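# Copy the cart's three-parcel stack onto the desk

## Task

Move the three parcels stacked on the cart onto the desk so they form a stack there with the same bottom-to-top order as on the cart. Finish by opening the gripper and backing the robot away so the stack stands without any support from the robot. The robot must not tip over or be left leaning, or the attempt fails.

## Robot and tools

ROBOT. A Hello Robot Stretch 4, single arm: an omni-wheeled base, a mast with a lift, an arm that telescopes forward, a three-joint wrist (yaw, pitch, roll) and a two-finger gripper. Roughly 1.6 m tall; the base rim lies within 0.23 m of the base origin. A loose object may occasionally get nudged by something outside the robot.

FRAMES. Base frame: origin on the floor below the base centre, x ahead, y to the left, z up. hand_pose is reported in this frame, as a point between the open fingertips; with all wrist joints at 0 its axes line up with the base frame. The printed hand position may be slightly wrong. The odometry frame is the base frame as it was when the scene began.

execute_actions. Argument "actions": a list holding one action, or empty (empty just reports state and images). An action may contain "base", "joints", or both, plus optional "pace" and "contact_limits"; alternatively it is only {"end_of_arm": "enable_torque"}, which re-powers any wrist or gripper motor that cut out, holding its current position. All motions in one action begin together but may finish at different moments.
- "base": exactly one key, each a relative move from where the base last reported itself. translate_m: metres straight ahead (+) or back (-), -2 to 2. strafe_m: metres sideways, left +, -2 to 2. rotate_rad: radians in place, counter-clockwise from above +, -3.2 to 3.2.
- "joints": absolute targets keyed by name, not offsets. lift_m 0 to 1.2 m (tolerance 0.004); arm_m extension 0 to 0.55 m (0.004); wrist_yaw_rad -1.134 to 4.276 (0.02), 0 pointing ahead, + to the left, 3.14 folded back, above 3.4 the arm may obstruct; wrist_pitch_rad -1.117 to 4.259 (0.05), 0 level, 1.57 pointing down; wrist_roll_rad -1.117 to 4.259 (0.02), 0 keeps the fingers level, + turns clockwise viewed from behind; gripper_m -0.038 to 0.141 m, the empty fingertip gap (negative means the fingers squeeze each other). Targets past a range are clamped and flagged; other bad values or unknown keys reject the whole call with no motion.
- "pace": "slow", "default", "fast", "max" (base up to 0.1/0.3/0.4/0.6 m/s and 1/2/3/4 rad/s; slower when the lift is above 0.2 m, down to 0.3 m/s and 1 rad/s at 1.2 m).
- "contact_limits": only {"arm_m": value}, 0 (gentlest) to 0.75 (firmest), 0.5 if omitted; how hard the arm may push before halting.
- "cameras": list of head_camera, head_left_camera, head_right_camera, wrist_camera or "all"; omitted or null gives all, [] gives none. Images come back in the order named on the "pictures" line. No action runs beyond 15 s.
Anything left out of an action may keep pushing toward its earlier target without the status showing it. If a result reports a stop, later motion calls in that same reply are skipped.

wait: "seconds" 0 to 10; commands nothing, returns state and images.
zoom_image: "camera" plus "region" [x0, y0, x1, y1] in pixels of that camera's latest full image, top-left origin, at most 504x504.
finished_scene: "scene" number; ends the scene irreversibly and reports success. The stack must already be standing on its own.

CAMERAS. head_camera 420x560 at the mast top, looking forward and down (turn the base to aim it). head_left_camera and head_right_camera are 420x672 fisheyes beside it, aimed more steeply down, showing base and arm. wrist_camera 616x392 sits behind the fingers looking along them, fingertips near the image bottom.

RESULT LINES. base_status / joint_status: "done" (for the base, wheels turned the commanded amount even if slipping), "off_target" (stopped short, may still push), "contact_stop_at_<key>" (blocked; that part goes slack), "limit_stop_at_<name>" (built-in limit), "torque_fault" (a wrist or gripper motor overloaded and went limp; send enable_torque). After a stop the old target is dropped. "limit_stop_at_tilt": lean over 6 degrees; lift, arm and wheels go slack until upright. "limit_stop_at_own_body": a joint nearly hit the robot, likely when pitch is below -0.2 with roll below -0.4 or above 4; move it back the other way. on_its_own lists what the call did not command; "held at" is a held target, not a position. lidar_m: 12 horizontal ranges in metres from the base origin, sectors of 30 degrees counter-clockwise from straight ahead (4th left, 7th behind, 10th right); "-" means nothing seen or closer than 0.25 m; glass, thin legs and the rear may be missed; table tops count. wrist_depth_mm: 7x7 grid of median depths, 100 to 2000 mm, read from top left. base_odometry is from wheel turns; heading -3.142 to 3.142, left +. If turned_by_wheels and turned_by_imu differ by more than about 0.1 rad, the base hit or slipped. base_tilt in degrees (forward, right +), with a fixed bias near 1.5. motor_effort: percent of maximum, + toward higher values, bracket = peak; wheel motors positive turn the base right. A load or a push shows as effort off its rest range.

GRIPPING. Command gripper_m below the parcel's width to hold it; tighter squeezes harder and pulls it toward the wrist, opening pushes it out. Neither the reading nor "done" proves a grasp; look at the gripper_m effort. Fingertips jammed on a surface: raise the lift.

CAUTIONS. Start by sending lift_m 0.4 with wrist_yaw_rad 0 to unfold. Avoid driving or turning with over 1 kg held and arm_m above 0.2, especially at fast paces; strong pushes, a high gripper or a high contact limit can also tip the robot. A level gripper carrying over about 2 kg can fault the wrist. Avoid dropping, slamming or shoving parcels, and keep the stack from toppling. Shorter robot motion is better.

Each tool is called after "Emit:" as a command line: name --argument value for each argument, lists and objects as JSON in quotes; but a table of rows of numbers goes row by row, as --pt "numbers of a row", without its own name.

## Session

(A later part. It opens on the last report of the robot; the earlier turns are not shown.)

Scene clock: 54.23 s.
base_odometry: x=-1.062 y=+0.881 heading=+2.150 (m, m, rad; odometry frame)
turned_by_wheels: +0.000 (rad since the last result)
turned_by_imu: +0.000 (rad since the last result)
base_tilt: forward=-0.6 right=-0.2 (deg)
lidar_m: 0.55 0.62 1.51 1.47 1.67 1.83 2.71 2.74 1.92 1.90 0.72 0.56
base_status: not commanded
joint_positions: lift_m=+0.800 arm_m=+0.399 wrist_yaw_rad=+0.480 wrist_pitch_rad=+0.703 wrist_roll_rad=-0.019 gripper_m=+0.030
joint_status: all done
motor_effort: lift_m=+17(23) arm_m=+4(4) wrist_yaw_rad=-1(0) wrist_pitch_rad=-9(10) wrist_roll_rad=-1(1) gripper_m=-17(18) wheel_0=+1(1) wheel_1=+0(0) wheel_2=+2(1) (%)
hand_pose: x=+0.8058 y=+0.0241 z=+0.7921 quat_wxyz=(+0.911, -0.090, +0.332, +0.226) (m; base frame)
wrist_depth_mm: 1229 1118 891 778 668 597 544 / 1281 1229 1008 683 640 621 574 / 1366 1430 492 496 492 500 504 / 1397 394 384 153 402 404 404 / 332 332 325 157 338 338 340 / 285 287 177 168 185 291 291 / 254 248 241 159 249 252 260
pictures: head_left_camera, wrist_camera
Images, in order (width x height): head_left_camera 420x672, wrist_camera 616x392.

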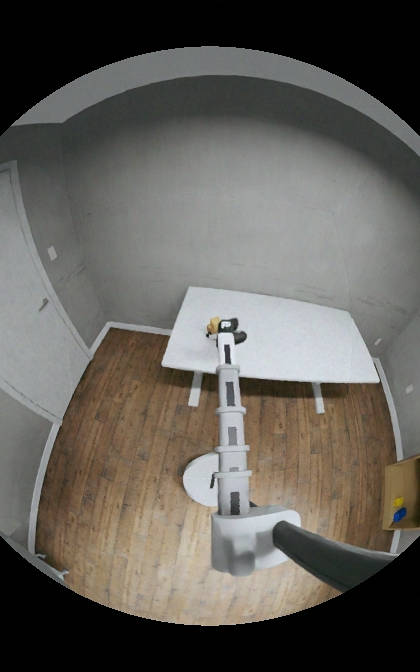

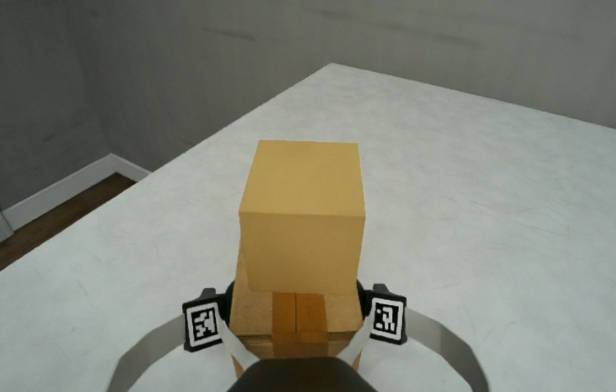

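Emit:
execute_actions --actions '[{"joints":{"lift_m":0.762},"pace":"slow"}]' --cameras '["wrist_camera","head_left_camera"]'

Scene clock: 56.00 s.
base_odometry: x=-1.062 y=+0.881 heading=+2.150 (m, m, rad; odometry frame)
turned_by_wheels: +0.000 (rad since the last result)
turned_by_imu: +0.000 (rad since the last result)
base_tilt: forward=-0.6 right=-0.2 (deg)
lidar_m: 0.55 0.63 1.52 1.49 1.68 1.87 2.71 2.78 1.90 1.88 0.71 0.58
base_status: not commanded
joint_positions: lift_m=+0.762 arm_m=+0.399 wrist_yaw_rad=+0.480 wrist_pitch_rad=+0.703 wrist_roll_rad=-0.019 gripper_m=+0.030
joint_status: all done
motor_effort: lift_m=+17(15) arm_m=+4(4) wrist_yaw_rad=+0(0) wrist_pitch_rad=-10(9) wrist_roll_rad=-2(1) gripper_m=-18(18) wheel_0=+1(1) wheel_1=+0(0) wheel_2=+2(1) (%)
hand_pose: x=+0.8058 y=+0.0241 z=+0.7541 quat_wxyz=(+0.911, -0.090, +0.332, +0.226) (m; base frame)
wrist_depth_mm: 1229 1078 904 759 676 591 544 / 1281 1281 991 539 544 554 559 / 1366 1397 418 418 415 421 427 / 1255 338 327 153 340 343 345 / 283 285 276 156 289 287 289 / 243 245 178 169 186 248 248 / 216 211 206 159 213 215 220
pictures: head_left_camera, wrist_camera
Images, in order (width x height): head_left_camera 420x672, wrist_camera 616x392.

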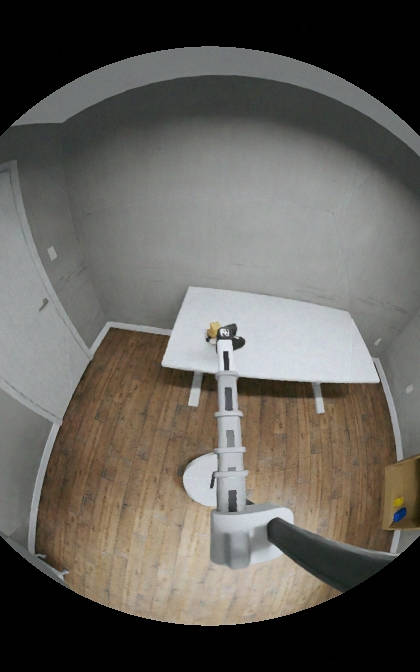

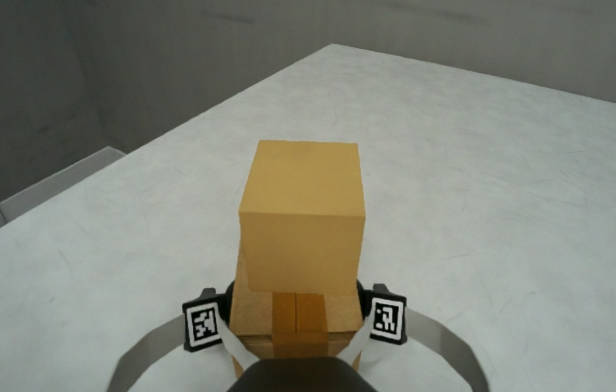

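Emit:
execute_actions --actions '[{"joints":{"lift_m":0.75},"pace":"slow"}]' --cameras '["wrist_camera"]'

Scene clock: 57.10 s.
base_odometry: x=-1.062 y=+0.881 heading=+2.150 (m, m, rad; odometry frame)
turned_by_wheels: +0.000 (rad since the last result)
turned_by_imu: +0.000 (rad since the last result)
base_tilt: forward=-0.5 right=-0.2 (deg)
lidar_m: 0.55 0.61 1.51 1.49 1.66 1.82 2.72 2.76 1.92 1.89 0.73 0.57
base_status: not commanded
joint_positions: lift_m=+0.750 arm_m=+0.399 wrist_yaw_rad=+0.480 wrist_pitch_rad=+0.702 wrist_roll_rad=-0.019 gripper_m=+0.030
joint_status: all done
motor_effort: lift_m=+16(20) arm_m=+4(4) wrist_yaw_rad=-1(0) wrist_pitch_rad=-8(10) wrist_roll_rad=-1(1) gripper_m=-17(19) wheel_0=+1(1) wheel_1=+0(0) wheel_2=+1(1) (%)
hand_pose: x=+0.8059 y=+0.0242 z=+0.7423 quat_wxyz=(+0.911, -0.090, +0.332, +0.226) (m; base frame)
wrist_depth_mm: 1205 1098 904 768 668 603 535 / 1281 1205 976 521 517 530 544 / 1336 1336 397 397 402 402 410 / 320 319 310 153 325 325 327 / 268 270 263 158 273 274 274 / 231 233 177 169 185 236 236 / 204 200 196 159 202 204 208
pictures: wrist_camera
Images, in order (width x height): wrist_camera 616x392.

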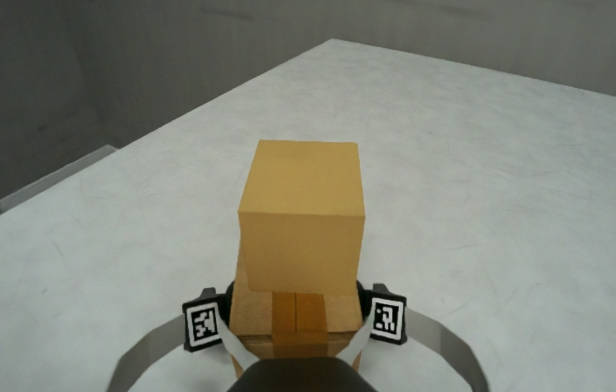

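Pitch effort shifted (−10 to −8), indicating the parcels are touching down. Releasing.

Emit:
execute_actions --actions '[{"joints":{"gripper_m":0.12},"pace":"slow"}]' --cameras '["wrist_camera"]'

Emit:
execute_actions --actions '[{"base":{"strafe_m":-0.05},"joints":{"lift_m":0.9,"arm_m":0.3},"pace":"slow"}]' --cameras '["wrist_camera","head_left_camera"]'

Scene clock: 61.30 s.
base_odometry: x=-1.062 y=+0.881 heading=+2.150 (m, m, rad; odometry frame)
turned_by_wheels: +0.000 (rad since the last result)
turned_by_imu: +0.001 (rad since the last result)
base_tilt: forward=-0.6 right=-0.2 (deg)
lidar_m: 0.56 0.62 1.51 1.47 1.68 1.86 2.71 2.76 1.92 1.90 0.71 0.58
base_status: not commanded
joint_positions: lift_m=+0.750 arm_m=+0.399 wrist_yaw_rad=+0.480 wrist_pitch_rad=+0.696 wrist_roll_rad=-0.019 gripper_m=+0.120
joint_status: all done
motor_effort: lift_m=+16(16) arm_m=+5(4) wrist_yaw_rad=+1(2) wrist_pitch_rad=+10(10) wrist_roll_rad=-2(3) gripper_m=+0(16) wheel_0=+1(1) wheel_1=+0(0) wheel_2=+0(1) (%)
hand_pose: x=+0.8069 y=+0.0246 z=+0.7437 quat_wxyz=(+0.912, -0.090, +0.329, +0.226) (m; base frame)
wrist_depth_mm: 1182 1078 904 768 668 603 544 / 1281 1229 960 539 544 549 554 / 1336 1308 407 410 413 418 424 / 342 329 330 169 336 338 338 / 276 277 268 173 279 282 282 / 236 237 187 178 200 240 240 / 207 205 204 145 211 211 212
pictures: wrist_camera
Images, in order (width x height): wrist_camera 616x392.

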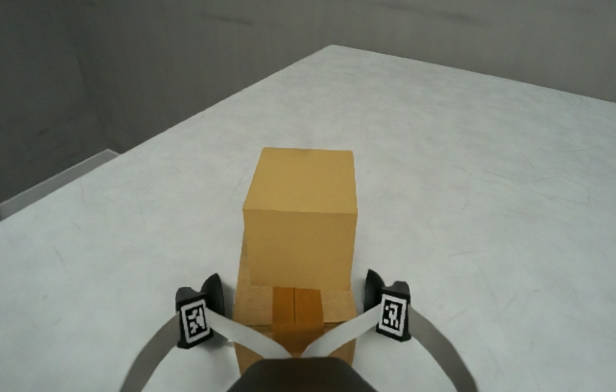

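Scene clock: 63.60 s.
base_odometry: x=-1.020 y=+0.909 heading=+2.150 (m, m, rad; odometry frame)
turned_by_wheels: +0.000 (rad since the last result)
turned_by_imu: +0.001 (rad since the last result)
base_tilt: forward=-0.6 right=-0.2 (deg)
lidar_m: 0.55 0.60 1.54 1.53 1.74 1.88 2.71 2.71 1.86 1.85 0.71 0.57
base_status: done
joint_positions: lift_m=+0.900 arm_m=+0.301 wrist_yaw_rad=+0.480 wrist_pitch_rad=+0.702 wrist_roll_rad=-0.019 gripper_m=+0.120
joint_status: all done
motor_effort: lift_m=+25(24) arm_m=-5(5) wrist_yaw_rad=+0(4) wrist_pitch_rad=-6(10) wrist_roll_rad=-1(1) gripper_m=-2(1) wheel_0=+0(6) wheel_1=+0(4) wheel_2=+1(1) (%)
hand_pose: x=+0.7075 y=+0.0243 z=+0.8916 quat_wxyz=(+0.911, -0.090, +0.332, +0.227) (m; base frame)
wrist_depth_mm: 1255 1229 1008 866 759 676 621 / 1308 1366 1118 917 798 732 647 / 1397 1537 1255 683 683 699 668 / 1464 1576 559 559 564 559 564 / 1397 466 469 359 473 477 473 / 394 389 404 364 213 407 404 / 353 349 353 143 355 357 359
pictures: head_left_camera, wrist_camera
Images, in order (width x height): head_left_camera 420x672, wrist_camera 616x392.

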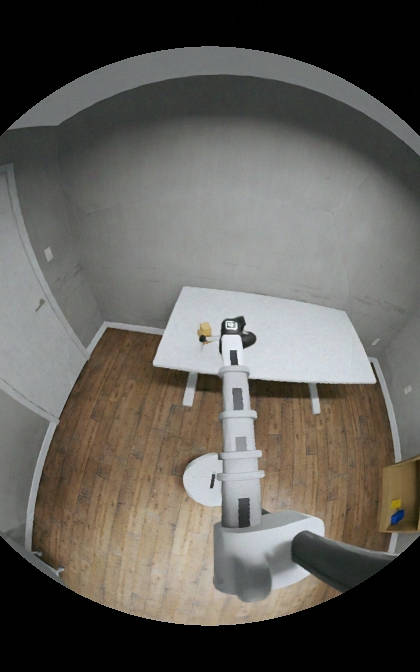

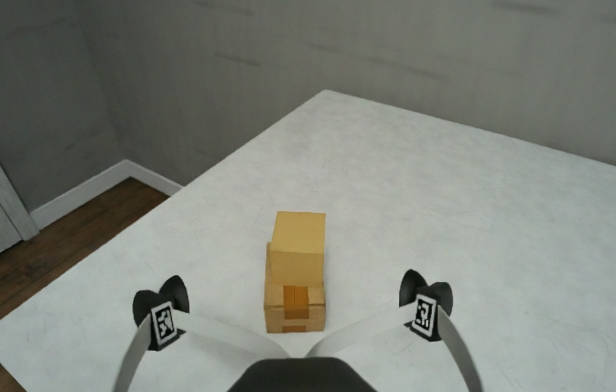

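Emit:
execute_actions --actions '[{"base":{"translate_m":-1.6},"joints":{"arm_m":0.05,"wrist_pitch_rad":0.9,"wrist_yaw_rad":0.55,"gripper_m":0.14},"pace":"max"}]' --cameras '[]'

Emit:
execute_actions --actions '[{"base":{"rotate_rad":1.55},"pace":"max"}]' --cameras '[]'

Emit:
execute_actions --actions '[{"base":{"translate_m":0.72},"pace":"max"}]' --cameras '["wrist_camera","head_camera"]'

Scene clock: 70.33 s.
base_odometry: x=-0.145 y=-0.430 heading=+2.150 (m, m, rad; odometry frame)
turned_by_wheels: +0.000 (rad since the last result)
turned_by_imu: -0.001 (rad since the last result)
base_tilt: forward=-0.6 right=-0.2 (deg)
lidar_m: 2.14 2.25 1.83 1.30 1.97 1.13 1.12 1.25 1.95 1.76 1.78 2.16
base_status: done
joint_positions: lift_m=+0.900 arm_m=+0.051 wrist_yaw_rad=+0.550 wrist_pitch_rad=+0.902 wrist_roll_rad=-0.019 gripper_m=+0.140
joint_status: all done
motor_effort: lift_m=+25(25) arm_m=-4(5) wrist_yaw_rad=+0(4) wrist_pitch_rad=-6(5) wrist_roll_rad=-1(0) gripper_m=+2(1) wheel_0=+1(1) wheel_1=+1(6) wheel_2=-1(8) (%)
hand_pose: x=+0.4199 y=+0.0190 z=+0.8517 quat_wxyz=(+0.865, -0.126, +0.417, +0.248) (m; base frame)
wrist_depth_mm: 1499 1808 - - - - - / 1537 1708 1708 1863 1808 1808 1863 / 1464 1576 1537 1576 1576 1618 1618 / 1336 1308 1366 1308 1366 1366 1397 / 1205 1182 1160 1205 1182 1182 1205 / 1098 206 1060 1078 1025 1078 1078 / 960 960 960 148 976 976 991
pictures: none
No camera images: the call's "cameras" was empty. Leave "cameras" out to get every camera's image.

Scene clock: 72.43 s.
base_odometry: x=-0.145 y=-0.430 heading=-2.583 (m, m, rad; odometry frame)
turned_by_wheels: +1.550 (rad since the last result)
turned_by_imu: +1.582 (rad since the last result)
base_tilt: forward=-0.6 right=-0.2 (deg)
lidar_m: 1.29 1.94 1.13 1.12 1.25 1.96 1.80 1.73 2.18 2.15 2.24 1.81
base_status: done
joint_positions: lift_m=+0.900 arm_m=+0.051 wrist_yaw_rad=+0.550 wrist_pitch_rad=+0.901 wrist_roll_rad=-0.019 gripper_m=+0.140
joint_status: not commanded
motor_effort: lift_m=+25(25) arm_m=-4(4) wrist_yaw_rad=-1(0) wrist_pitch_rad=-6(6) wrist_roll_rad=+0(1) gripper_m=+1(1) wheel_0=+1(8) wheel_1=+2(3) wheel_2=+1(9) (%)
hand_pose: x=+0.4200 y=+0.0191 z=+0.8517 quat_wxyz=(+0.865, -0.126, +0.417, +0.248) (m; base frame)
wrist_depth_mm: 1537 1756 - 1708 1499 1255 788 / 1618 1808 1808 1808 1205 1160 1229 / 1118 1499 1537 1499 1397 1336 1397 / 1229 1366 1308 1336 1397 1336 1397 / 1160 1160 1182 1182 1205 1229 1229 / 1042 206 1098 1098 1025 1060 1098 / 976 976 976 149 976 991 991
pictures: none
No camera images: the call's "cameras" was empty. Leave "cameras" out to get every camera's image.

Scene clock: 75.77 s.
base_odometry: x=-0.755 y=-0.812 heading=-2.583 (m, m, rad; odometry frame)
turned_by_wheels: +0.000 (rad since the last result)
turned_by_imu: +0.001 (rad since the last result)
base_tilt: forward=-0.6 right=-0.2 (deg)
lidar_m: 0.58 0.61 1.69 1.04 1.12 1.77 2.48 2.59 2.28 2.24 1.39 0.59
base_status: done
joint_positions: lift_m=+0.900 arm_m=+0.051 wrist_yaw_rad=+0.550 wrist_pitch_rad=+0.901 wrist_roll_rad=-0.019 gripper_m=+0.140
joint_status: not commanded
motor_effort: lift_m=+25(25) arm_m=-4(4) wrist_yaw_rad=+0(0) wrist_pitch_rad=-7(5) wrist_roll_rad=-2(2) gripper_m=+0(0) wheel_0=+0(3) wheel_1=-1(4) wheel_2=+0(7) (%)
hand_pose: x=+0.4199 y=+0.0191 z=+0.8517 quat_wxyz=(+0.865, -0.126, +0.417, +0.248) (m; base frame)
wrist_depth_mm: 1397 1464 1138 931 798 699 621 / 1537 1661 1308 661 654 634 676 / 1464 1537 1397 574 549 585 564 / 1366 1336 1281 484 517 517 508 / 1205 1160 1160 750 455 427 445 / 1042 205 1078 931 603 410 382 / 960 976 976 149 842 569 1008
pictures: head_camera, wrist_camera
Images, in order (width x height): head_camera 420x560, wrist_camera 616x392.

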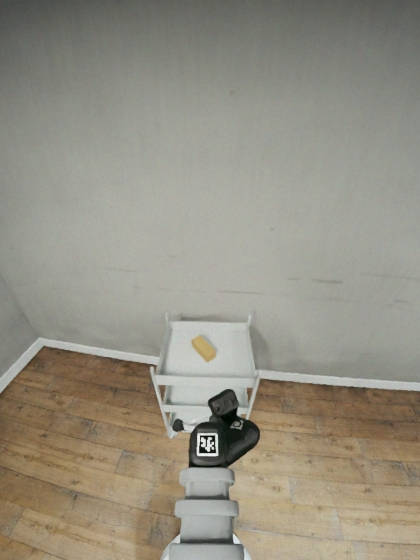

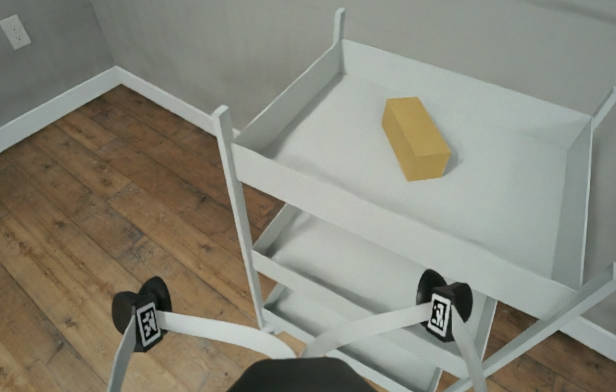

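Emit:
execute_actions --actions '[{"base":{"strafe_m":-0.012},"joints":{"arm_m":0.40,"wrist_yaw_rad":0.6,"lift_m":0.88},"pace":"fast"}]' --cameras '["wrist_camera"]'

Scene clock: 78.33 s.
base_odometry: x=-0.761 y=-0.802 heading=-2.583 (m, m, rad; odometry frame)
turned_by_wheels: +0.000 (rad since the last result)
turned_by_imu: +0.000 (rad since the last result)
base_tilt: forward=-0.6 right=-0.2 (deg)
lidar_m: 0.57 0.62 1.71 1.05 1.15 1.80 2.47 2.59 2.23 2.19 1.34 0.58
base_status: done
joint_positions: lift_m=+0.880 arm_m=+0.399 wrist_yaw_rad=+0.600 wrist_pitch_rad=+0.901 wrist_roll_rad=-0.019 gripper_m=+0.140
joint_status: all done
motor_effort: lift_m=+17(21) arm_m=+4(5) wrist_yaw_rad=-2(3) wrist_pitch_rad=-4(6) wrist_roll_rad=-1(1) gripper_m=-1(1) wheel_0=-2(7) wheel_1=+1(10) wheel_2=+0(5) (%)
hand_pose: x=+0.7673 y=+0.0289 z=+0.8323 quat_wxyz=(+0.859, -0.137, +0.414, +0.270) (m; base frame)
wrist_depth_mm: 1281 891 668 535 449 389 347 / 1430 1078 759 609 496 424 373 / 1430 1336 809 683 564 466 407 / 1308 1308 462 459 615 512 436 / 1160 402 427 430 413 530 488 / 345 206 382 340 373 366 357 / 338 340 347 149 351 353 351
pictures: wrist_camera
Images, in order (width x height): wrist_camera 616x392.

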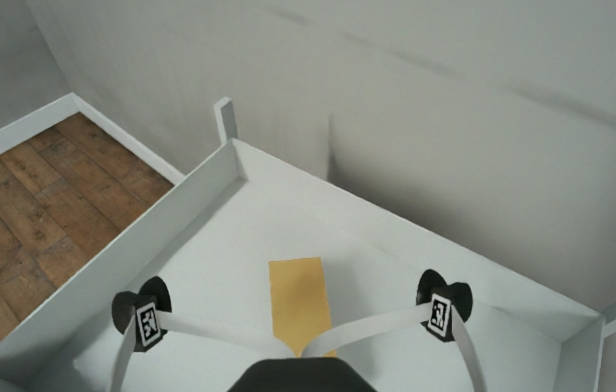

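Emit:
execute_actions --actions '[{"joints":{"lift_m":0.775,"arm_m":0.405},"pace":"slow"}]' --cameras '["wrist_camera","head_left_camera"]'

Scene clock: 80.87 s.
base_odometry: x=-0.761 y=-0.802 heading=-2.583 (m, m, rad; odometry frame)
turned_by_wheels: +0.000 (rad since the last result)
turned_by_imu: +0.000 (rad since the last result)
base_tilt: forward=-0.6 right=-0.2 (deg)
lidar_m: 0.57 0.62 1.71 1.01 1.13 1.82 2.47 2.59 2.25 2.22 1.37 0.58
base_status: not commanded
joint_positions: lift_m=+0.775 arm_m=+0.404 wrist_yaw_rad=+0.600 wrist_pitch_rad=+0.901 wrist_roll_rad=-0.019 gripper_m=+0.140
joint_status: all done
motor_effort: lift_m=+17(19) arm_m=+4(4) wrist_yaw_rad=+0(1) wrist_pitch_rad=-6(5) wrist_roll_rad=-1(1) gripper_m=+0(2) wheel_0=-2(2) wheel_1=+1(1) wheel_2=-1(0) (%)
hand_pose: x=+0.7722 y=+0.0289 z=+0.7274 quat_wxyz=(+0.859, -0.137, +0.414, +0.270) (m; base frame)
wrist_depth_mm: 1255 878 634 530 445 384 342 / 1397 1042 379 569 496 418 368 / 1336 340 387 370 334 459 402 / 286 336 347 343 343 304 413 / 291 307 307 252 310 310 294 / 273 205 277 226 268 276 282 / 249 248 251 149 254 254 259
pictures: head_left_camera, wrist_camera
Images, in order (width x height): head_left_camera 420x672, wrist_camera 616x392.

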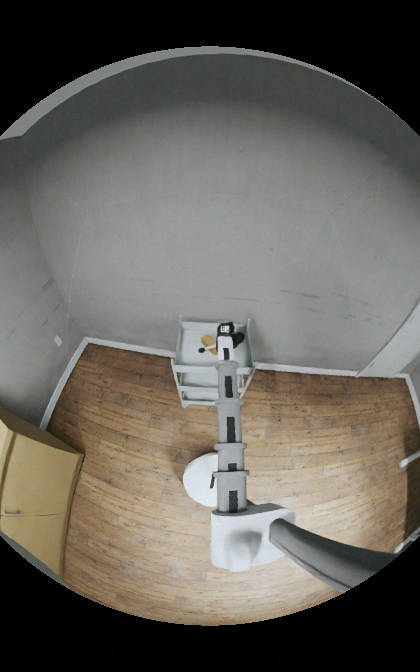

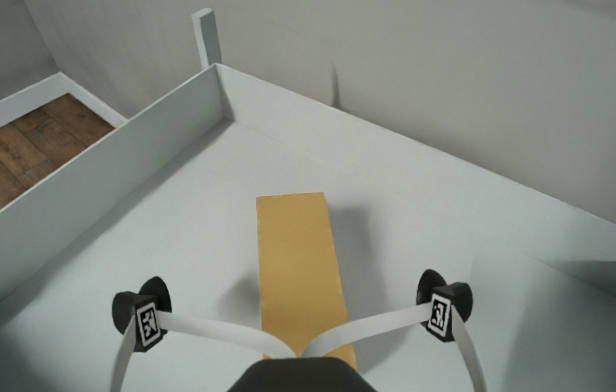

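Emit:
execute_actions --actions '[{"joints":{"lift_m":0.74},"pace":"slow"}]' --cameras '["wrist_camera"]'

Emit:
execute_actions --actions '[{"joints":{"gripper_m":0.025},"pace":"slow"}]' --cameras '["wrist_camera"]'

Scene clock: 82.77 s.
base_odometry: x=-0.761 y=-0.802 heading=-2.583 (m, m, rad; odometry frame)
turned_by_wheels: +0.000 (rad since the last result)
turned_by_imu: +0.000 (rad since the last result)
base_tilt: forward=-0.6 right=-0.2 (deg)
lidar_m: 0.57 0.62 1.71 1.02 1.13 1.78 2.45 2.59 2.25 2.22 1.37 0.61
base_status: not commanded
joint_positions: lift_m=+0.740 arm_m=+0.404 wrist_yaw_rad=+0.600 wrist_pitch_rad=+0.901 wrist_roll_rad=-0.019 gripper_m=+0.140
joint_status: all done
motor_effort: lift_m=+16(18) arm_m=+5(5) wrist_yaw_rad=-1(1) wrist_pitch_rad=-5(5) wrist_roll_rad=-1(1) gripper_m=-1(1) wheel_0=-2(2) wheel_1=+1(1) wheel_2=+0(1) (%)
hand_pose: x=+0.7722 y=+0.0289 z=+0.6924 quat_wxyz=(+0.859, -0.137, +0.414, +0.270) (m; base frame)
wrist_depth_mm: 1255 878 559 535 442 382 340 / 1366 325 366 329 466 415 368 / 270 320 345 340 309 276 394 / 276 300 301 237 304 291 262 / 265 268 267 211 272 272 272 / 237 206 241 189 214 239 246 / 217 216 219 149 221 222 224
pictures: wrist_camera
Images, in order (width x height): wrist_camera 616x392.

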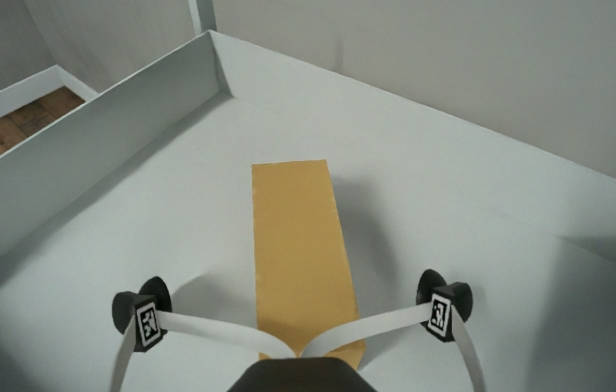

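Scene clock: 87.63 s.
base_odometry: x=-0.761 y=-0.802 heading=-2.583 (m, m, rad; odometry frame)
turned_by_wheels: +0.000 (rad since the last result)
turned_by_imu: +0.001 (rad since the last result)
base_tilt: forward=-0.5 right=-0.2 (deg)
lidar_m: 0.57 0.60 1.72 1.05 1.12 1.77 2.45 2.60 2.24 2.22 1.37 0.59
base_status: not commanded
joint_positions: lift_m=+0.740 arm_m=+0.404 wrist_yaw_rad=+0.600 wrist_pitch_rad=+0.902 wrist_roll_rad=-0.019 gripper_m=+0.025
joint_status: all done
motor_effort: lift_m=+17(17) arm_m=+5(4) wrist_yaw_rad=+0(1) wrist_pitch_rad=-7(7) wrist_roll_rad=-1(1) gripper_m=-17(18) wheel_0=-2(2) wheel_1=+1(1) wheel_2=+0(0) (%)
hand_pose: x=+0.7721 y=+0.0289 z=+0.6922 quat_wxyz=(+0.859, -0.137, +0.414, +0.270) (m; base frame)
wrist_depth_mm: 1281 878 569 525 445 387 343 / 1397 324 366 329 466 418 370 / 270 322 343 340 310 276 392 / 276 300 300 230 304 291 264 / 264 266 267 203 271 272 272 / 237 240 186 182 190 244 244 / 216 212 212 167 219 218 224
pictures: wrist_camera
Images, in order (width x height): wrist_camera 616x392.

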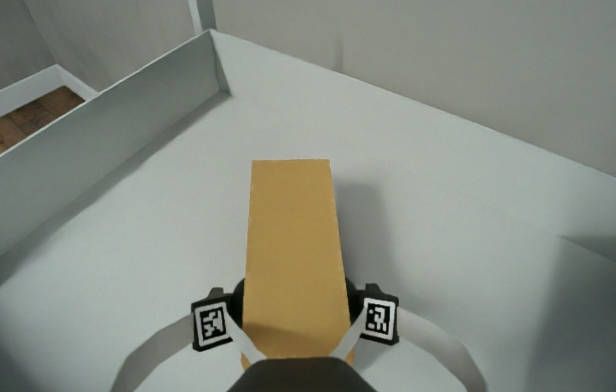

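Emit:
execute_actions --actions '[{"joints":{"lift_m":0.9}}]' --cameras '["wrist_camera"]'

Emit:
execute_actions --actions '[{"base":{"translate_m":-0.84},"joints":{"arm_m":0.05},"pace":"fast"}]' --cameras '[]'

Emit:
execute_actions --actions '[{"base":{"rotate_rad":-1.55},"pace":"fast"}]' --cameras '[]'

Emit:
execute_actions --actions '[{"base":{"translate_m":1.5},"pace":"fast"}]' --cameras '["wrist_camera","head_left_camera"]'

Scene clock: 90.33 s.
base_odometry: x=-0.761 y=-0.802 heading=-2.583 (m, m, rad; odometry frame)
turned_by_wheels: +0.000 (rad since the last result)
turned_by_imu: +0.000 (rad since the last result)
base_tilt: forward=-0.6 right=-0.2 (deg)
lidar_m: 0.57 0.58 1.72 1.03 1.14 1.79 2.47 2.55 2.25 2.21 1.38 0.59
base_status: not commanded
joint_positions: lift_m=+0.900 arm_m=+0.404 wrist_yaw_rad=+0.600 wrist_pitch_rad=+0.902 wrist_roll_rad=-0.019 gripper_m=+0.025
joint_status: all done
motor_effort: lift_m=+26(28) arm_m=+4(5) wrist_yaw_rad=+0(0) wrist_pitch_rad=-7(8) wrist_roll_rad=-1(1) gripper_m=-18(17) wheel_0=-2(2) wheel_1=+1(1) wheel_2=-1(0) (%)
hand_pose: x=+0.7721 y=+0.0288 z=+0.8515 quat_wxyz=(+0.859, -0.137, +0.414, +0.270) (m; base frame)
wrist_depth_mm: 1255 878 668 521 445 384 343 / 1397 1098 768 597 500 418 370 / 1499 1366 842 668 554 459 404 / 1336 1366 473 229 621 517 439 / 1205 418 442 204 427 559 480 / 1042 394 186 182 190 392 496 / 345 353 357 167 364 366 362
pictures: wrist_camera
Images, in order (width x height): wrist_camera 616x392.

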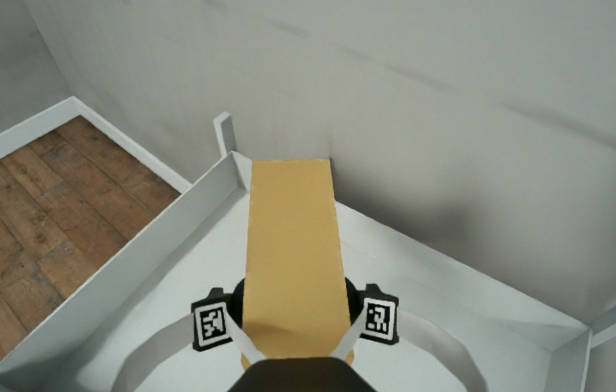

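Scene clock: 93.97 s.
base_odometry: x=-0.049 y=-0.357 heading=-2.583 (m, m, rad; odometry frame)
turned_by_wheels: +0.000 (rad since the last result)
turned_by_imu: +0.000 (rad since the last result)
base_tilt: forward=-0.6 right=-0.2 (deg)
lidar_m: 0.48 2.08 1.15 1.13 1.26 1.83 1.73 1.66 2.15 2.11 2.44 1.93
base_status: done
joint_positions: lift_m=+0.900 arm_m=+0.051 wrist_yaw_rad=+0.600 wrist_pitch_rad=+0.902 wrist_roll_rad=-0.019 gripper_m=+0.025
joint_status: all done
motor_effort: lift_m=+25(25) arm_m=-4(4) wrist_yaw_rad=+0(1) wrist_pitch_rad=-8(8) wrist_roll_rad=-1(1) gripper_m=-17(19) wheel_0=+0(9) wheel_1=+0(3) wheel_2=+1(7) (%)
hand_pose: x=+0.4186 y=+0.0288 z=+0.8515 quat_wxyz=(+0.858, -0.137, +0.414, +0.270) (m; base frame)
wrist_depth_mm: 976 1863 - - 1708 1281 1229 / 1025 1756 1756 1756 1756 1182 1205 / 1118 1499 1537 1499 1430 1336 1499 / 1255 1308 1308 229 1366 1336 1366 / 1182 1182 1182 203 1182 1229 1205 / 1060 1060 185 182 190 1078 1078 / 960 960 931 168 960 976 991
pictures: none
No camera images: the call's "cameras" was empty. Leave "cameras" out to get every camera's image.

Scene clock: 96.07 s.
base_odometry: x=-0.049 y=-0.357 heading=+2.150 (m, m, rad; odometry frame)
turned_by_wheels: -1.550 (rad since the last result)
turned_by_imu: -1.581 (rad since the last result)
base_tilt: forward=-0.5 right=-0.2 (deg)
lidar_m: 0.49 2.40 1.94 1.41 2.11 1.17 1.15 1.28 1.80 1.67 1.64 2.15
base_status: done
joint_positions: lift_m=+0.900 arm_m=+0.051 wrist_yaw_rad=+0.600 wrist_pitch_rad=+0.902 wrist_roll_rad=-0.019 gripper_m=+0.025
joint_status: not commanded
motor_effort: lift_m=+25(25) arm_m=-4(4) wrist_yaw_rad=-1(1) wrist_pitch_rad=-8(7) wrist_roll_rad=-2(1) gripper_m=-18(17) wheel_0=+1(5) wheel_1=+0(8) wheel_2=+0(9) (%)
hand_pose: x=+0.4186 y=+0.0288 z=+0.8515 quat_wxyz=(+0.859, -0.137, +0.414, +0.270) (m; base frame)
wrist_depth_mm: 1618 1863 - - - - - / 1661 1756 1808 1756 1808 1808 1863 / 1464 1499 1499 1537 1576 1537 1537 / 1308 1308 1336 229 1366 1397 1336 / 1160 1160 1205 204 1205 1205 1229 / 1042 1060 186 182 190 1060 1078 / 976 931 931 168 976 976 991
pictures: none
No camera images: the call's "cameras" was empty. Leave "cameras" out to get every camera's image.

Scene clock: 101.40 s.
base_odometry: x=-0.871 y=+0.898 heading=+2.150 (m, m, rad; odometry frame)
turned_by_wheels: +0.000 (rad since the last result)
turned_by_imu: +0.003 (rad since the last result)
base_tilt: forward=-0.6 right=-0.2 (deg)
lidar_m: 0.47 0.69 1.69 1.68 1.86 2.05 2.66 2.55 1.71 1.72 0.81 0.65
base_status: done
joint_positions: lift_m=+0.900 arm_m=+0.051 wrist_yaw_rad=+0.600 wrist_pitch_rad=+0.902 wrist_roll_rad=-0.019 gripper_m=+0.025
joint_status: not commanded
motor_effort: lift_m=+25(25) arm_m=-4(4) wrist_yaw_rad=-1(0) wrist_pitch_rad=-8(7) wrist_roll_rad=-1(0) gripper_m=-19(18) wheel_0=-1(1) wheel_1=+0(11) wheel_2=+1(7) (%)
hand_pose: x=+0.4186 y=+0.0288 z=+0.8515 quat_wxyz=(+0.859, -0.137, +0.414, +0.270) (m; base frame)
wrist_depth_mm: 1397 1661 1618 699 661 707 715 / 1464 1661 597 569 580 597 603 / 1499 1499 1499 512 500 508 508 / 1308 1281 1336 229 469 445 442 / 1160 1182 1182 203 1205 1138 394 / 1060 1042 186 182 190 1098 1060 / 946 946 946 167 976 976 991
pictures: head_left_camera, wrist_camera
Images, in order (width x height): head_left_camera 420x672, wrist_camera 616x392.

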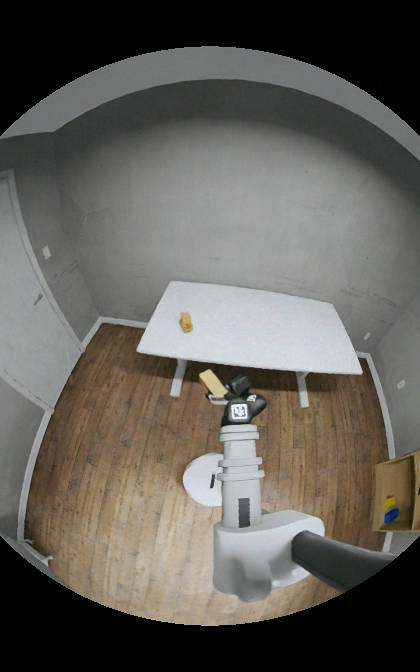

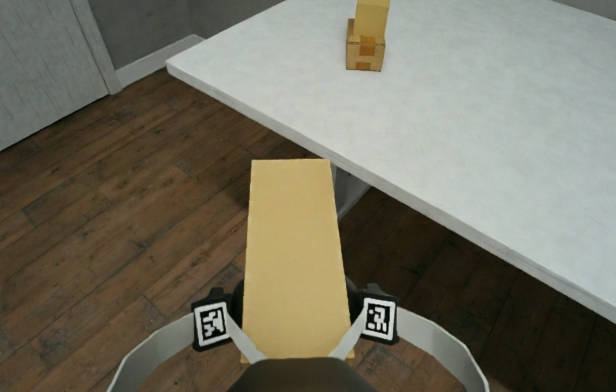

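Emit:
execute_actions --actions '[{"joints":{"arm_m":0.45}}]' --cameras '[]'

Emit:
execute_actions --actions '[{"joints":{"lift_m":0.815},"pace":"slow"}]' --cameras '["wrist_camera","head_left_camera"]'

Scene clock: 104.20 s.
base_odometry: x=-0.871 y=+0.898 heading=+2.150 (m, m, rad; odometry frame)
turned_by_wheels: +0.000 (rad since the last result)
turned_by_imu: +0.001 (rad since the last result)
base_tilt: forward=-0.6 right=-0.2 (deg)
lidar_m: 0.62 0.69 1.70 1.67 1.87 2.06 2.66 2.56 1.70 1.70 0.81 0.64
base_status: not commanded
joint_positions: lift_m=+0.900 arm_m=+0.449 wrist_yaw_rad=+0.600 wrist_pitch_rad=+0.902 wrist_roll_rad=-0.019 gripper_m=+0.025
joint_status: all done
motor_effort: lift_m=+25(25) arm_m=+5(5) wrist_yaw_rad=-1(0) wrist_pitch_rad=-7(8) wrist_roll_rad=+0(1) gripper_m=-17(18) wheel_0=-1(1) wheel_1=+0(0) wheel_2=+0(0) (%)
hand_pose: x=+0.8171 y=+0.0288 z=+0.8515 quat_wxyz=(+0.859, -0.137, +0.414, +0.270) (m; base frame)
wrist_depth_mm: 1336 1499 1118 707 699 661 580 / 1430 1537 574 580 585 591 603 / 1397 484 362 496 500 504 500 / 424 430 357 229 433 442 439 / 379 379 375 202 389 387 392 / 338 343 185 182 190 349 349 / 312 303 303 168 312 312 319
pictures: none
No camera images: the call's "cameras" was empty. Leave "cameras" out to get every camera's image.

Scene clock: 105.80 s.
base_odometry: x=-0.871 y=+0.898 heading=+2.150 (m, m, rad; odometry frame)
turned_by_wheels: +0.000 (rad since the last result)
turned_by_imu: +0.000 (rad since the last result)
base_tilt: forward=-0.5 right=-0.2 (deg)
lidar_m: 0.63 0.68 1.68 1.67 1.87 2.06 2.64 2.54 1.73 1.73 0.82 0.65
base_status: not commanded
joint_positions: lift_m=+0.815 arm_m=+0.449 wrist_yaw_rad=+0.600 wrist_pitch_rad=+0.902 wrist_roll_rad=-0.019 gripper_m=+0.025
joint_status: all done
motor_effort: lift_m=+17(23) arm_m=+4(4) wrist_yaw_rad=+0(1) wrist_pitch_rad=-7(8) wrist_roll_rad=-2(2) gripper_m=-16(15) wheel_0=-1(1) wheel_1=+0(0) wheel_2=+0(0) (%)
hand_pose: x=+0.8171 y=+0.0288 z=+0.7672 quat_wxyz=(+0.859, -0.137, +0.414, +0.270) (m; base frame)
wrist_depth_mm: 1336 1366 521 521 535 525 549 / 430 402 310 433 439 442 449 / 364 347 329 373 375 375 382 / 319 319 314 229 327 329 330 / 285 285 287 203 290 293 291 / 256 256 185 182 190 262 263 / 233 227 228 168 235 235 241
pictures: head_left_camera, wrist_camera
Images, in order (width x height): head_left_camera 420x672, wrist_camera 616x392.

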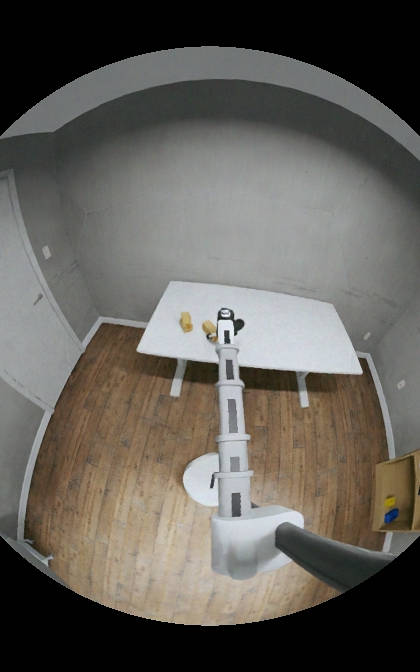

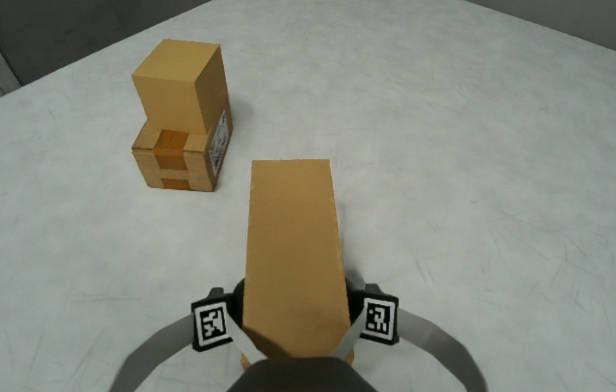

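Emit:
execute_actions --actions '[{"joints":{"lift_m":0.801},"pace":"slow"}]' --cameras '[]'

Emit:
execute_actions --actions '[{"joints":{"gripper_m":0.11}}]' --cameras '["wrist_camera"]'

Emit:
execute_actions --actions '[{"joints":{"lift_m":0.93}}]' --cameras '["wrist_camera"]'

Scene clock: 107.10 s.
base_odometry: x=-0.871 y=+0.898 heading=+2.150 (m, m, rad; odometry frame)
turned_by_wheels: +0.000 (rad since the last result)
turned_by_imu: +0.000 (rad since the last result)
base_tilt: forward=-0.6 right=-0.2 (deg)
lidar_m: 0.61 0.69 1.71 1.69 1.89 2.06 2.65 2.55 1.72 1.71 0.84 0.64
base_status: not commanded
joint_positions: lift_m=+0.801 arm_m=+0.449 wrist_yaw_rad=+0.600 wrist_pitch_rad=+0.902 wrist_roll_rad=-0.019 gripper_m=+0.025
joint_status: all done
motor_effort: lift_m=+17(15) arm_m=+5(5) wrist_yaw_rad=+1(1) wrist_pitch_rad=-8(7) wrist_roll_rad=-1(2) gripper_m=-17(17) wheel_0=-1(1) wheel_1=+0(0) wheel_2=+1(1) (%)
hand_pose: x=+0.8171 y=+0.0288 z=+0.7532 quat_wxyz=(+0.859, -0.137, +0.414, +0.270) (m; base frame)
wrist_depth_mm: 1366 473 492 492 500 496 512 / 404 377 312 407 413 415 421 / 345 298 329 351 353 355 357 / 300 304 304 229 307 312 314 / 268 268 271 204 274 276 277 / 240 242 186 182 190 247 247 / 220 215 216 168 221 222 227
pictures: none
No camera images: the call's "cameras" was empty. Leave "cameras" out to get every camera's image.

Scene clock: 108.80 s.
base_odometry: x=-0.871 y=+0.898 heading=+2.150 (m, m, rad; odometry frame)
turned_by_wheels: +0.000 (rad since the last result)
turned_by_imu: +0.000 (rad since the last result)
base_tilt: forward=-0.6 right=-0.2 (deg)
lidar_m: 0.60 0.68 1.72 1.67 1.86 2.05 2.64 2.54 1.75 1.71 0.80 0.61
base_status: not commanded
joint_positions: lift_m=+0.801 arm_m=+0.449 wrist_yaw_rad=+0.600 wrist_pitch_rad=+0.902 wrist_roll_rad=-0.019 gripper_m=+0.110
joint_status: all done
motor_effort: lift_m=+17(17) arm_m=+4(4) wrist_yaw_rad=+1(0) wrist_pitch_rad=-7(7) wrist_roll_rad=-1(1) gripper_m=-1(17) wheel_0=-1(1) wheel_1=+0(0) wheel_2=+1(0) (%)
hand_pose: x=+0.8172 y=+0.0289 z=+0.7532 quat_wxyz=(+0.859, -0.137, +0.414, +0.270) (m; base frame)
wrist_depth_mm: 1336 473 496 496 508 500 508 / 404 382 310 410 415 421 430 / 345 297 330 353 355 357 359 / 301 304 304 248 310 310 314 / 268 271 272 215 276 277 277 / 242 237 208 193 198 248 249 / 221 219 221 143 224 224 226
pictures: wrist_camera
Images, in order (width x height): wrist_camera 616x392.

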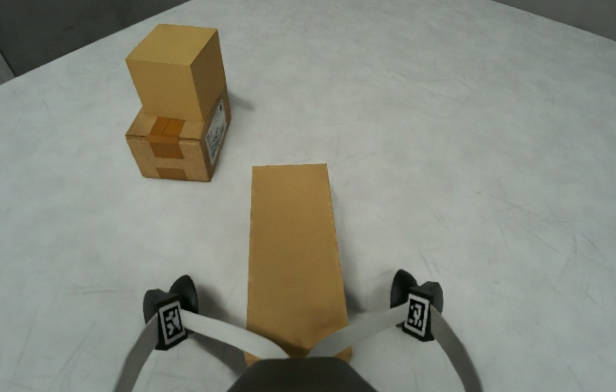

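Scene clock: 110.40 s.
base_odometry: x=-0.871 y=+0.898 heading=+2.150 (m, m, rad; odometry frame)
turned_by_wheels: +0.000 (rad since the last result)
turned_by_imu: +0.000 (rad since the last result)
base_tilt: forward=-0.6 right=-0.2 (deg)
lidar_m: 0.62 0.71 1.69 1.68 1.88 2.05 2.65 2.52 1.74 1.70 0.82 0.64
base_status: not commanded
joint_positions: lift_m=+0.930 arm_m=+0.449 wrist_yaw_rad=+0.600 wrist_pitch_rad=+0.902 wrist_roll_rad=-0.019 gripper_m=+0.110
joint_status: all done
motor_effort: lift_m=+25(25) arm_m=+5(4) wrist_yaw_rad=+1(0) wrist_pitch_rad=-7(6) wrist_roll_rad=+0(2) gripper_m=-1(1) wheel_0=-1(1) wheel_1=+0(0) wheel_2=+0(0) (%)
hand_pose: x=+0.8172 y=+0.0289 z=+0.8816 quat_wxyz=(+0.859, -0.137, +0.414, +0.270) (m; base frame)
wrist_depth_mm: 1336 1499 1118 768 732 654 580 / 1464 1661 627 634 640 647 621 / 1499 539 535 539 549 544 554 / 462 469 387 469 477 480 480 / 413 413 399 421 424 424 424 / 368 364 370 332 198 382 382 / 342 334 342 143 343 347 347
pictures: wrist_camera
Images, in order (width x height): wrist_camera 616x392.

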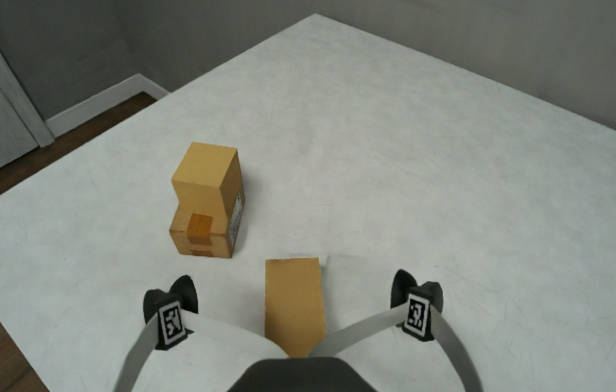

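Emit:
execute_actions --actions '[{"base":{"strafe_m":0.105},"joints":{"arm_m":0.35,"wrist_yaw_rad":0.5,"wrist_pitch_rad":0.8,"lift_m":0.9}}]' --cameras '["wrist_camera"]'

Scene clock: 113.47 s.
base_odometry: x=-0.958 y=+0.841 heading=+2.150 (m, m, rad; odometry frame)
turned_by_wheels: +0.000 (rad since the last result)
turned_by_imu: +0.000 (rad since the last result)
base_tilt: forward=-0.5 right=-0.2 (deg)
lidar_m: 0.61 0.69 1.60 1.55 1.76 1.88 2.63 2.69 1.84 1.82 0.83 0.66
base_status: done
joint_positions: lift_m=+0.900 arm_m=+0.351 wrist_yaw_rad=+0.500 wrist_pitch_rad=+0.802 wrist_roll_rad=-0.019 gripper_m=+0.110
joint_status: all done
motor_effort: lift_m=+17(21) arm_m=-4(7) wrist_yaw_rad=+1(3) wrist_pitch_rad=-7(10) wrist_roll_rad=-1(2) gripper_m=-3(1) wheel_0=+0(6) wheel_1=-1(7) wheel_2=-1(1) (%)
hand_pose: x=+0.7397 y=+0.0195 z=+0.8713 quat_wxyz=(+0.891, -0.105, +0.376, +0.231) (m; base frame)
wrist_depth_mm: 1308 1397 1098 931 820 715 654 / 1397 1537 1255 699 723 715 691 / 1464 1661 580 574 585 585 591 / 1430 480 488 394 492 496 500 / 415 418 418 410 410 427 427 / 1078 362 364 373 198 368 375 / 1008 336 332 143 322 327 338
pictures: wrist_camera
Images, in order (width x height): wrist_camera 616x392.

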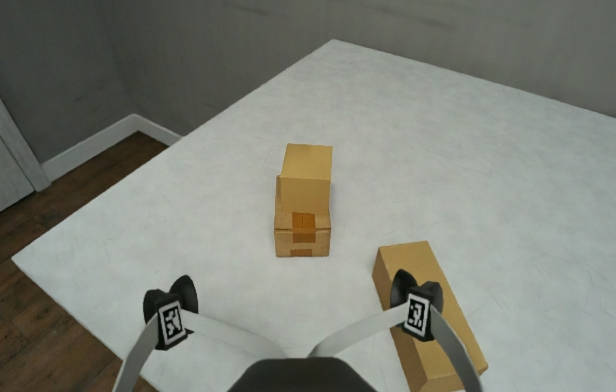

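Emit:
execute_actions --actions '[{"base":{"strafe_m":0.077},"joints":{"arm_m":0.49,"lift_m":0.87}}]' --cameras '["wrist_camera"]'

Scene clock: 115.53 s.
base_odometry: x=-1.023 y=+0.799 heading=+2.150 (m, m, rad; odometry frame)
turned_by_wheels: +0.000 (rad since the last result)
turned_by_imu: +0.000 (rad since the last result)
base_tilt: forward=-0.5 right=-0.2 (deg)
lidar_m: 0.64 0.71 1.52 1.47 1.69 1.79 2.62 2.77 1.90 1.90 0.85 0.65
base_status: done
joint_positions: lift_m=+0.870 arm_m=+0.489 wrist_yaw_rad=+0.500 wrist_pitch_rad=+0.801 wrist_roll_rad=-0.019 gripper_m=+0.110
joint_status: all done
motor_effort: lift_m=+17(16) arm_m=+4(3) wrist_yaw_rad=-1(1) wrist_pitch_rad=-6(7) wrist_roll_rad=+0(1) gripper_m=-1(2) wheel_0=-1(7) wheel_1=-1(10) wheel_2=-1(3) (%)
hand_pose: x=+0.8782 y=+0.0195 z=+0.8413 quat_wxyz=(+0.891, -0.105, +0.376, +0.231) (m; base frame)
wrist_depth_mm: 1205 1160 946 798 683 615 554 / 1308 1336 1078 668 647 634 591 / 1366 1499 1160 525 530 525 539 / 1397 1430 445 445 449 452 452 / 1205 382 384 309 387 389 389 / 334 327 330 243 198 343 342 / 301 297 303 142 304 306 309
pictures: wrist_camera
Images, in order (width x height): wrist_camera 616x392.

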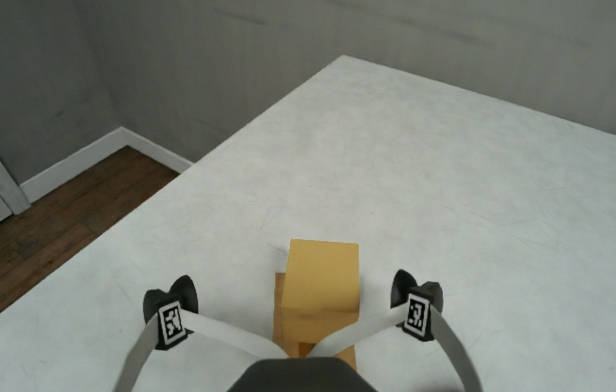

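Emit:
execute_actions --actions '[{"joints":{"arm_m":0.518}}]' --cameras '["wrist_camera"]'

Emit:
execute_actions --actions '[{"joints":{"lift_m":0.795},"pace":"slow"}]' --cameras '["wrist_camera","head_left_camera"]'

Scene clock: 117.17 s.
base_odometry: x=-1.023 y=+0.799 heading=+2.150 (m, m, rad; odometry frame)
turned_by_wheels: +0.000 (rad since the last result)
turned_by_imu: +0.000 (rad since the last result)
base_tilt: forward=-0.5 right=-0.2 (deg)
lidar_m: 0.62 0.73 1.50 1.48 1.66 1.77 2.61 2.78 1.91 1.90 0.85 0.67
base_status: not commanded
joint_positions: lift_m=+0.870 arm_m=+0.517 wrist_yaw_rad=+0.500 wrist_pitch_rad=+0.802 wrist_roll_rad=-0.019 gripper_m=+0.110
joint_status: all done
motor_effort: lift_m=+17(17) arm_m=+4(6) wrist_yaw_rad=+0(1) wrist_pitch_rad=-6(5) wrist_roll_rad=-2(2) gripper_m=+0(1) wheel_0=-1(1) wheel_1=-1(1) wheel_2=-1(1) (%)
hand_pose: x=+0.9062 y=+0.0195 z=+0.8413 quat_wxyz=(+0.891, -0.105, +0.376, +0.231) (m; base frame)
wrist_depth_mm: 1205 1118 904 768 661 585 530 / 1308 1308 1042 683 654 627 574 / 1336 1499 1118 530 521 535 544 / 1366 1430 442 449 449 449 455 / 1229 384 387 387 387 392 392 / 334 329 332 234 198 343 342 / 301 297 303 143 306 306 309
pictures: wrist_camera
Images, in order (width x height): wrist_camera 616x392.

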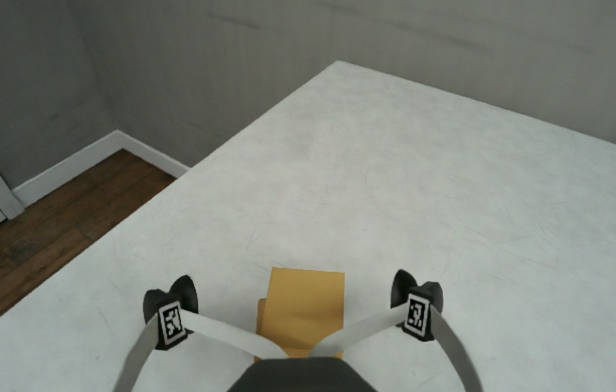

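Scene clock: 118.67 s.
base_odometry: x=-1.023 y=+0.799 heading=+2.150 (m, m, rad; odometry frame)
turned_by_wheels: +0.000 (rad since the last result)
turned_by_imu: +0.000 (rad since the last result)
base_tilt: forward=-0.6 right=-0.2 (deg)
lidar_m: 0.64 0.71 1.51 1.49 1.68 1.79 2.63 2.78 1.91 1.89 0.84 0.65
base_status: not commanded
joint_positions: lift_m=+0.795 arm_m=+0.517 wrist_yaw_rad=+0.500 wrist_pitch_rad=+0.802 wrist_roll_rad=-0.019 gripper_m=+0.110
joint_status: all done
motor_effort: lift_m=+17(17) arm_m=+4(4) wrist_yaw_rad=+0(0) wrist_pitch_rad=-6(6) wrist_roll_rad=+0(1) gripper_m=-2(2) wheel_0=-1(1) wheel_1=-1(1) wheel_2=-1(0) (%)
hand_pose: x=+0.9062 y=+0.0195 z=+0.7663 quat_wxyz=(+0.891, -0.105, +0.376, +0.231) (m; base frame)
wrist_depth_mm: 1255 1138 904 759 634 585 535 / 1281 1308 991 488 496 508 508 / 1366 1397 402 402 402 410 413 / 1281 336 338 200 343 342 345 / 290 291 293 173 296 297 298 / 255 252 208 179 198 260 262 / 230 228 227 143 233 233 238
pictures: head_left_camera, wrist_camera
Images, in order (width x height): head_left_camera 420x672, wrist_camera 616x392.

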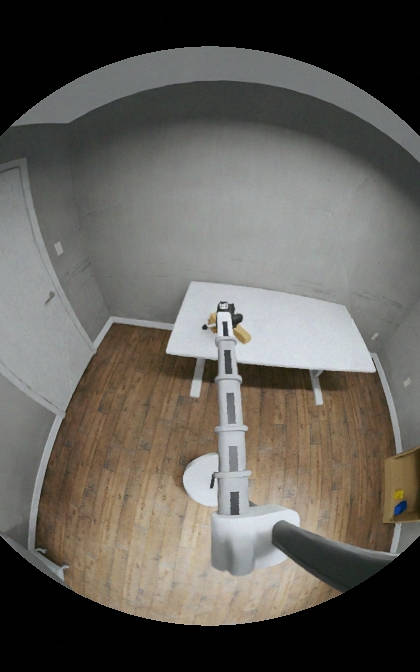

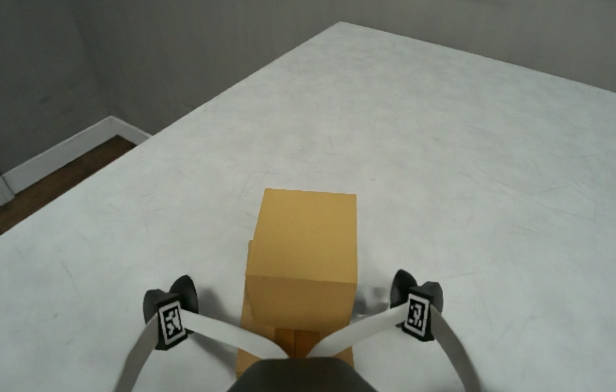

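Emit:
execute_actions --actions '[{"joints":{"lift_m":0.775},"pace":"slow"}]' --cameras '["wrist_camera"]'

Emit:
execute_actions --actions '[{"joints":{"gripper_m":0.03}}]' --cameras '["wrist_camera"]'

Scene clock: 120.40 s.
base_odometry: x=-1.023 y=+0.799 heading=+2.150 (m, m, rad; odometry frame)
turned_by_wheels: +0.000 (rad since the last result)
turned_by_imu: +0.000 (rad since the last result)
base_tilt: forward=-0.5 right=-0.2 (deg)
lidar_m: 0.65 0.71 1.51 1.49 1.69 1.77 2.63 2.75 1.94 1.90 0.83 0.68
base_status: not commanded
joint_positions: lift_m=+0.775 arm_m=+0.517 wrist_yaw_rad=+0.500 wrist_pitch_rad=+0.801 wrist_roll_rad=-0.019 gripper_m=+0.110
joint_status: all done
motor_effort: lift_m=+16(19) arm_m=+5(5) wrist_yaw_rad=+0(1) wrist_pitch_rad=-5(6) wrist_roll_rad=-1(1) gripper_m=-1(2) wheel_0=-1(1) wheel_1=-1(1) wheel_2=+0(0) (%)
hand_pose: x=+0.9062 y=+0.0195 z=+0.7464 quat_wxyz=(+0.891, -0.105, +0.376, +0.231) (m; base frame)
wrist_depth_mm: 1205 1138 904 699 597 574 535 / 1308 1308 477 452 455 462 469 / 1336 368 366 370 370 373 377 / 307 309 310 172 314 319 319 / 266 268 263 153 273 274 274 / 235 231 194 177 198 239 241 / 211 209 208 143 215 213 216
pictures: wrist_camera
Images, in order (width x height): wrist_camera 616x392.

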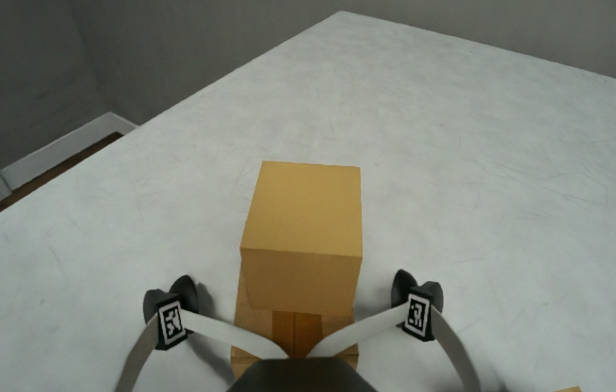

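Scene clock: 122.03 s.
base_odometry: x=-1.023 y=+0.799 heading=+2.150 (m, m, rad; odometry frame)
turned_by_wheels: +0.000 (rad since the last result)
turned_by_imu: +0.000 (rad since the last result)
base_tilt: forward=-0.6 right=-0.1 (deg)
lidar_m: 0.65 0.70 1.51 1.46 1.69 1.79 2.63 2.80 1.92 1.89 0.83 0.66
base_status: not commanded
joint_positions: lift_m=+0.775 arm_m=+0.517 wrist_yaw_rad=+0.500 wrist_pitch_rad=+0.802 wrist_roll_rad=-0.019 gripper_m=+0.030
joint_status: all done
motor_effort: lift_m=+17(17) arm_m=+5(4) wrist_yaw_rad=+0(2) wrist_pitch_rad=-8(8) wrist_roll_rad=-1(2) gripper_m=-19(19) wheel_0=-1(1) wheel_1=-1(1) wheel_2=+0(0) (%)
hand_pose: x=+0.9060 y=+0.0194 z=+0.7461 quat_wxyz=(+0.891, -0.105, +0.376, +0.231) (m; base frame)
wrist_depth_mm: 1229 1118 904 621 585 569 535 / 1281 1336 466 449 449 459 466 / 1366 364 364 364 368 370 375 / 306 306 309 163 312 314 317 / 265 266 260 145 271 273 272 / 233 236 183 167 190 238 239 / 211 205 202 163 209 211 215
pictures: wrist_camera
Images, in order (width x height): wrist_camera 616x392.

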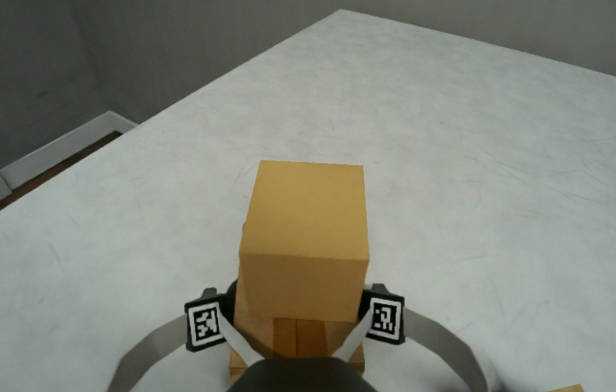

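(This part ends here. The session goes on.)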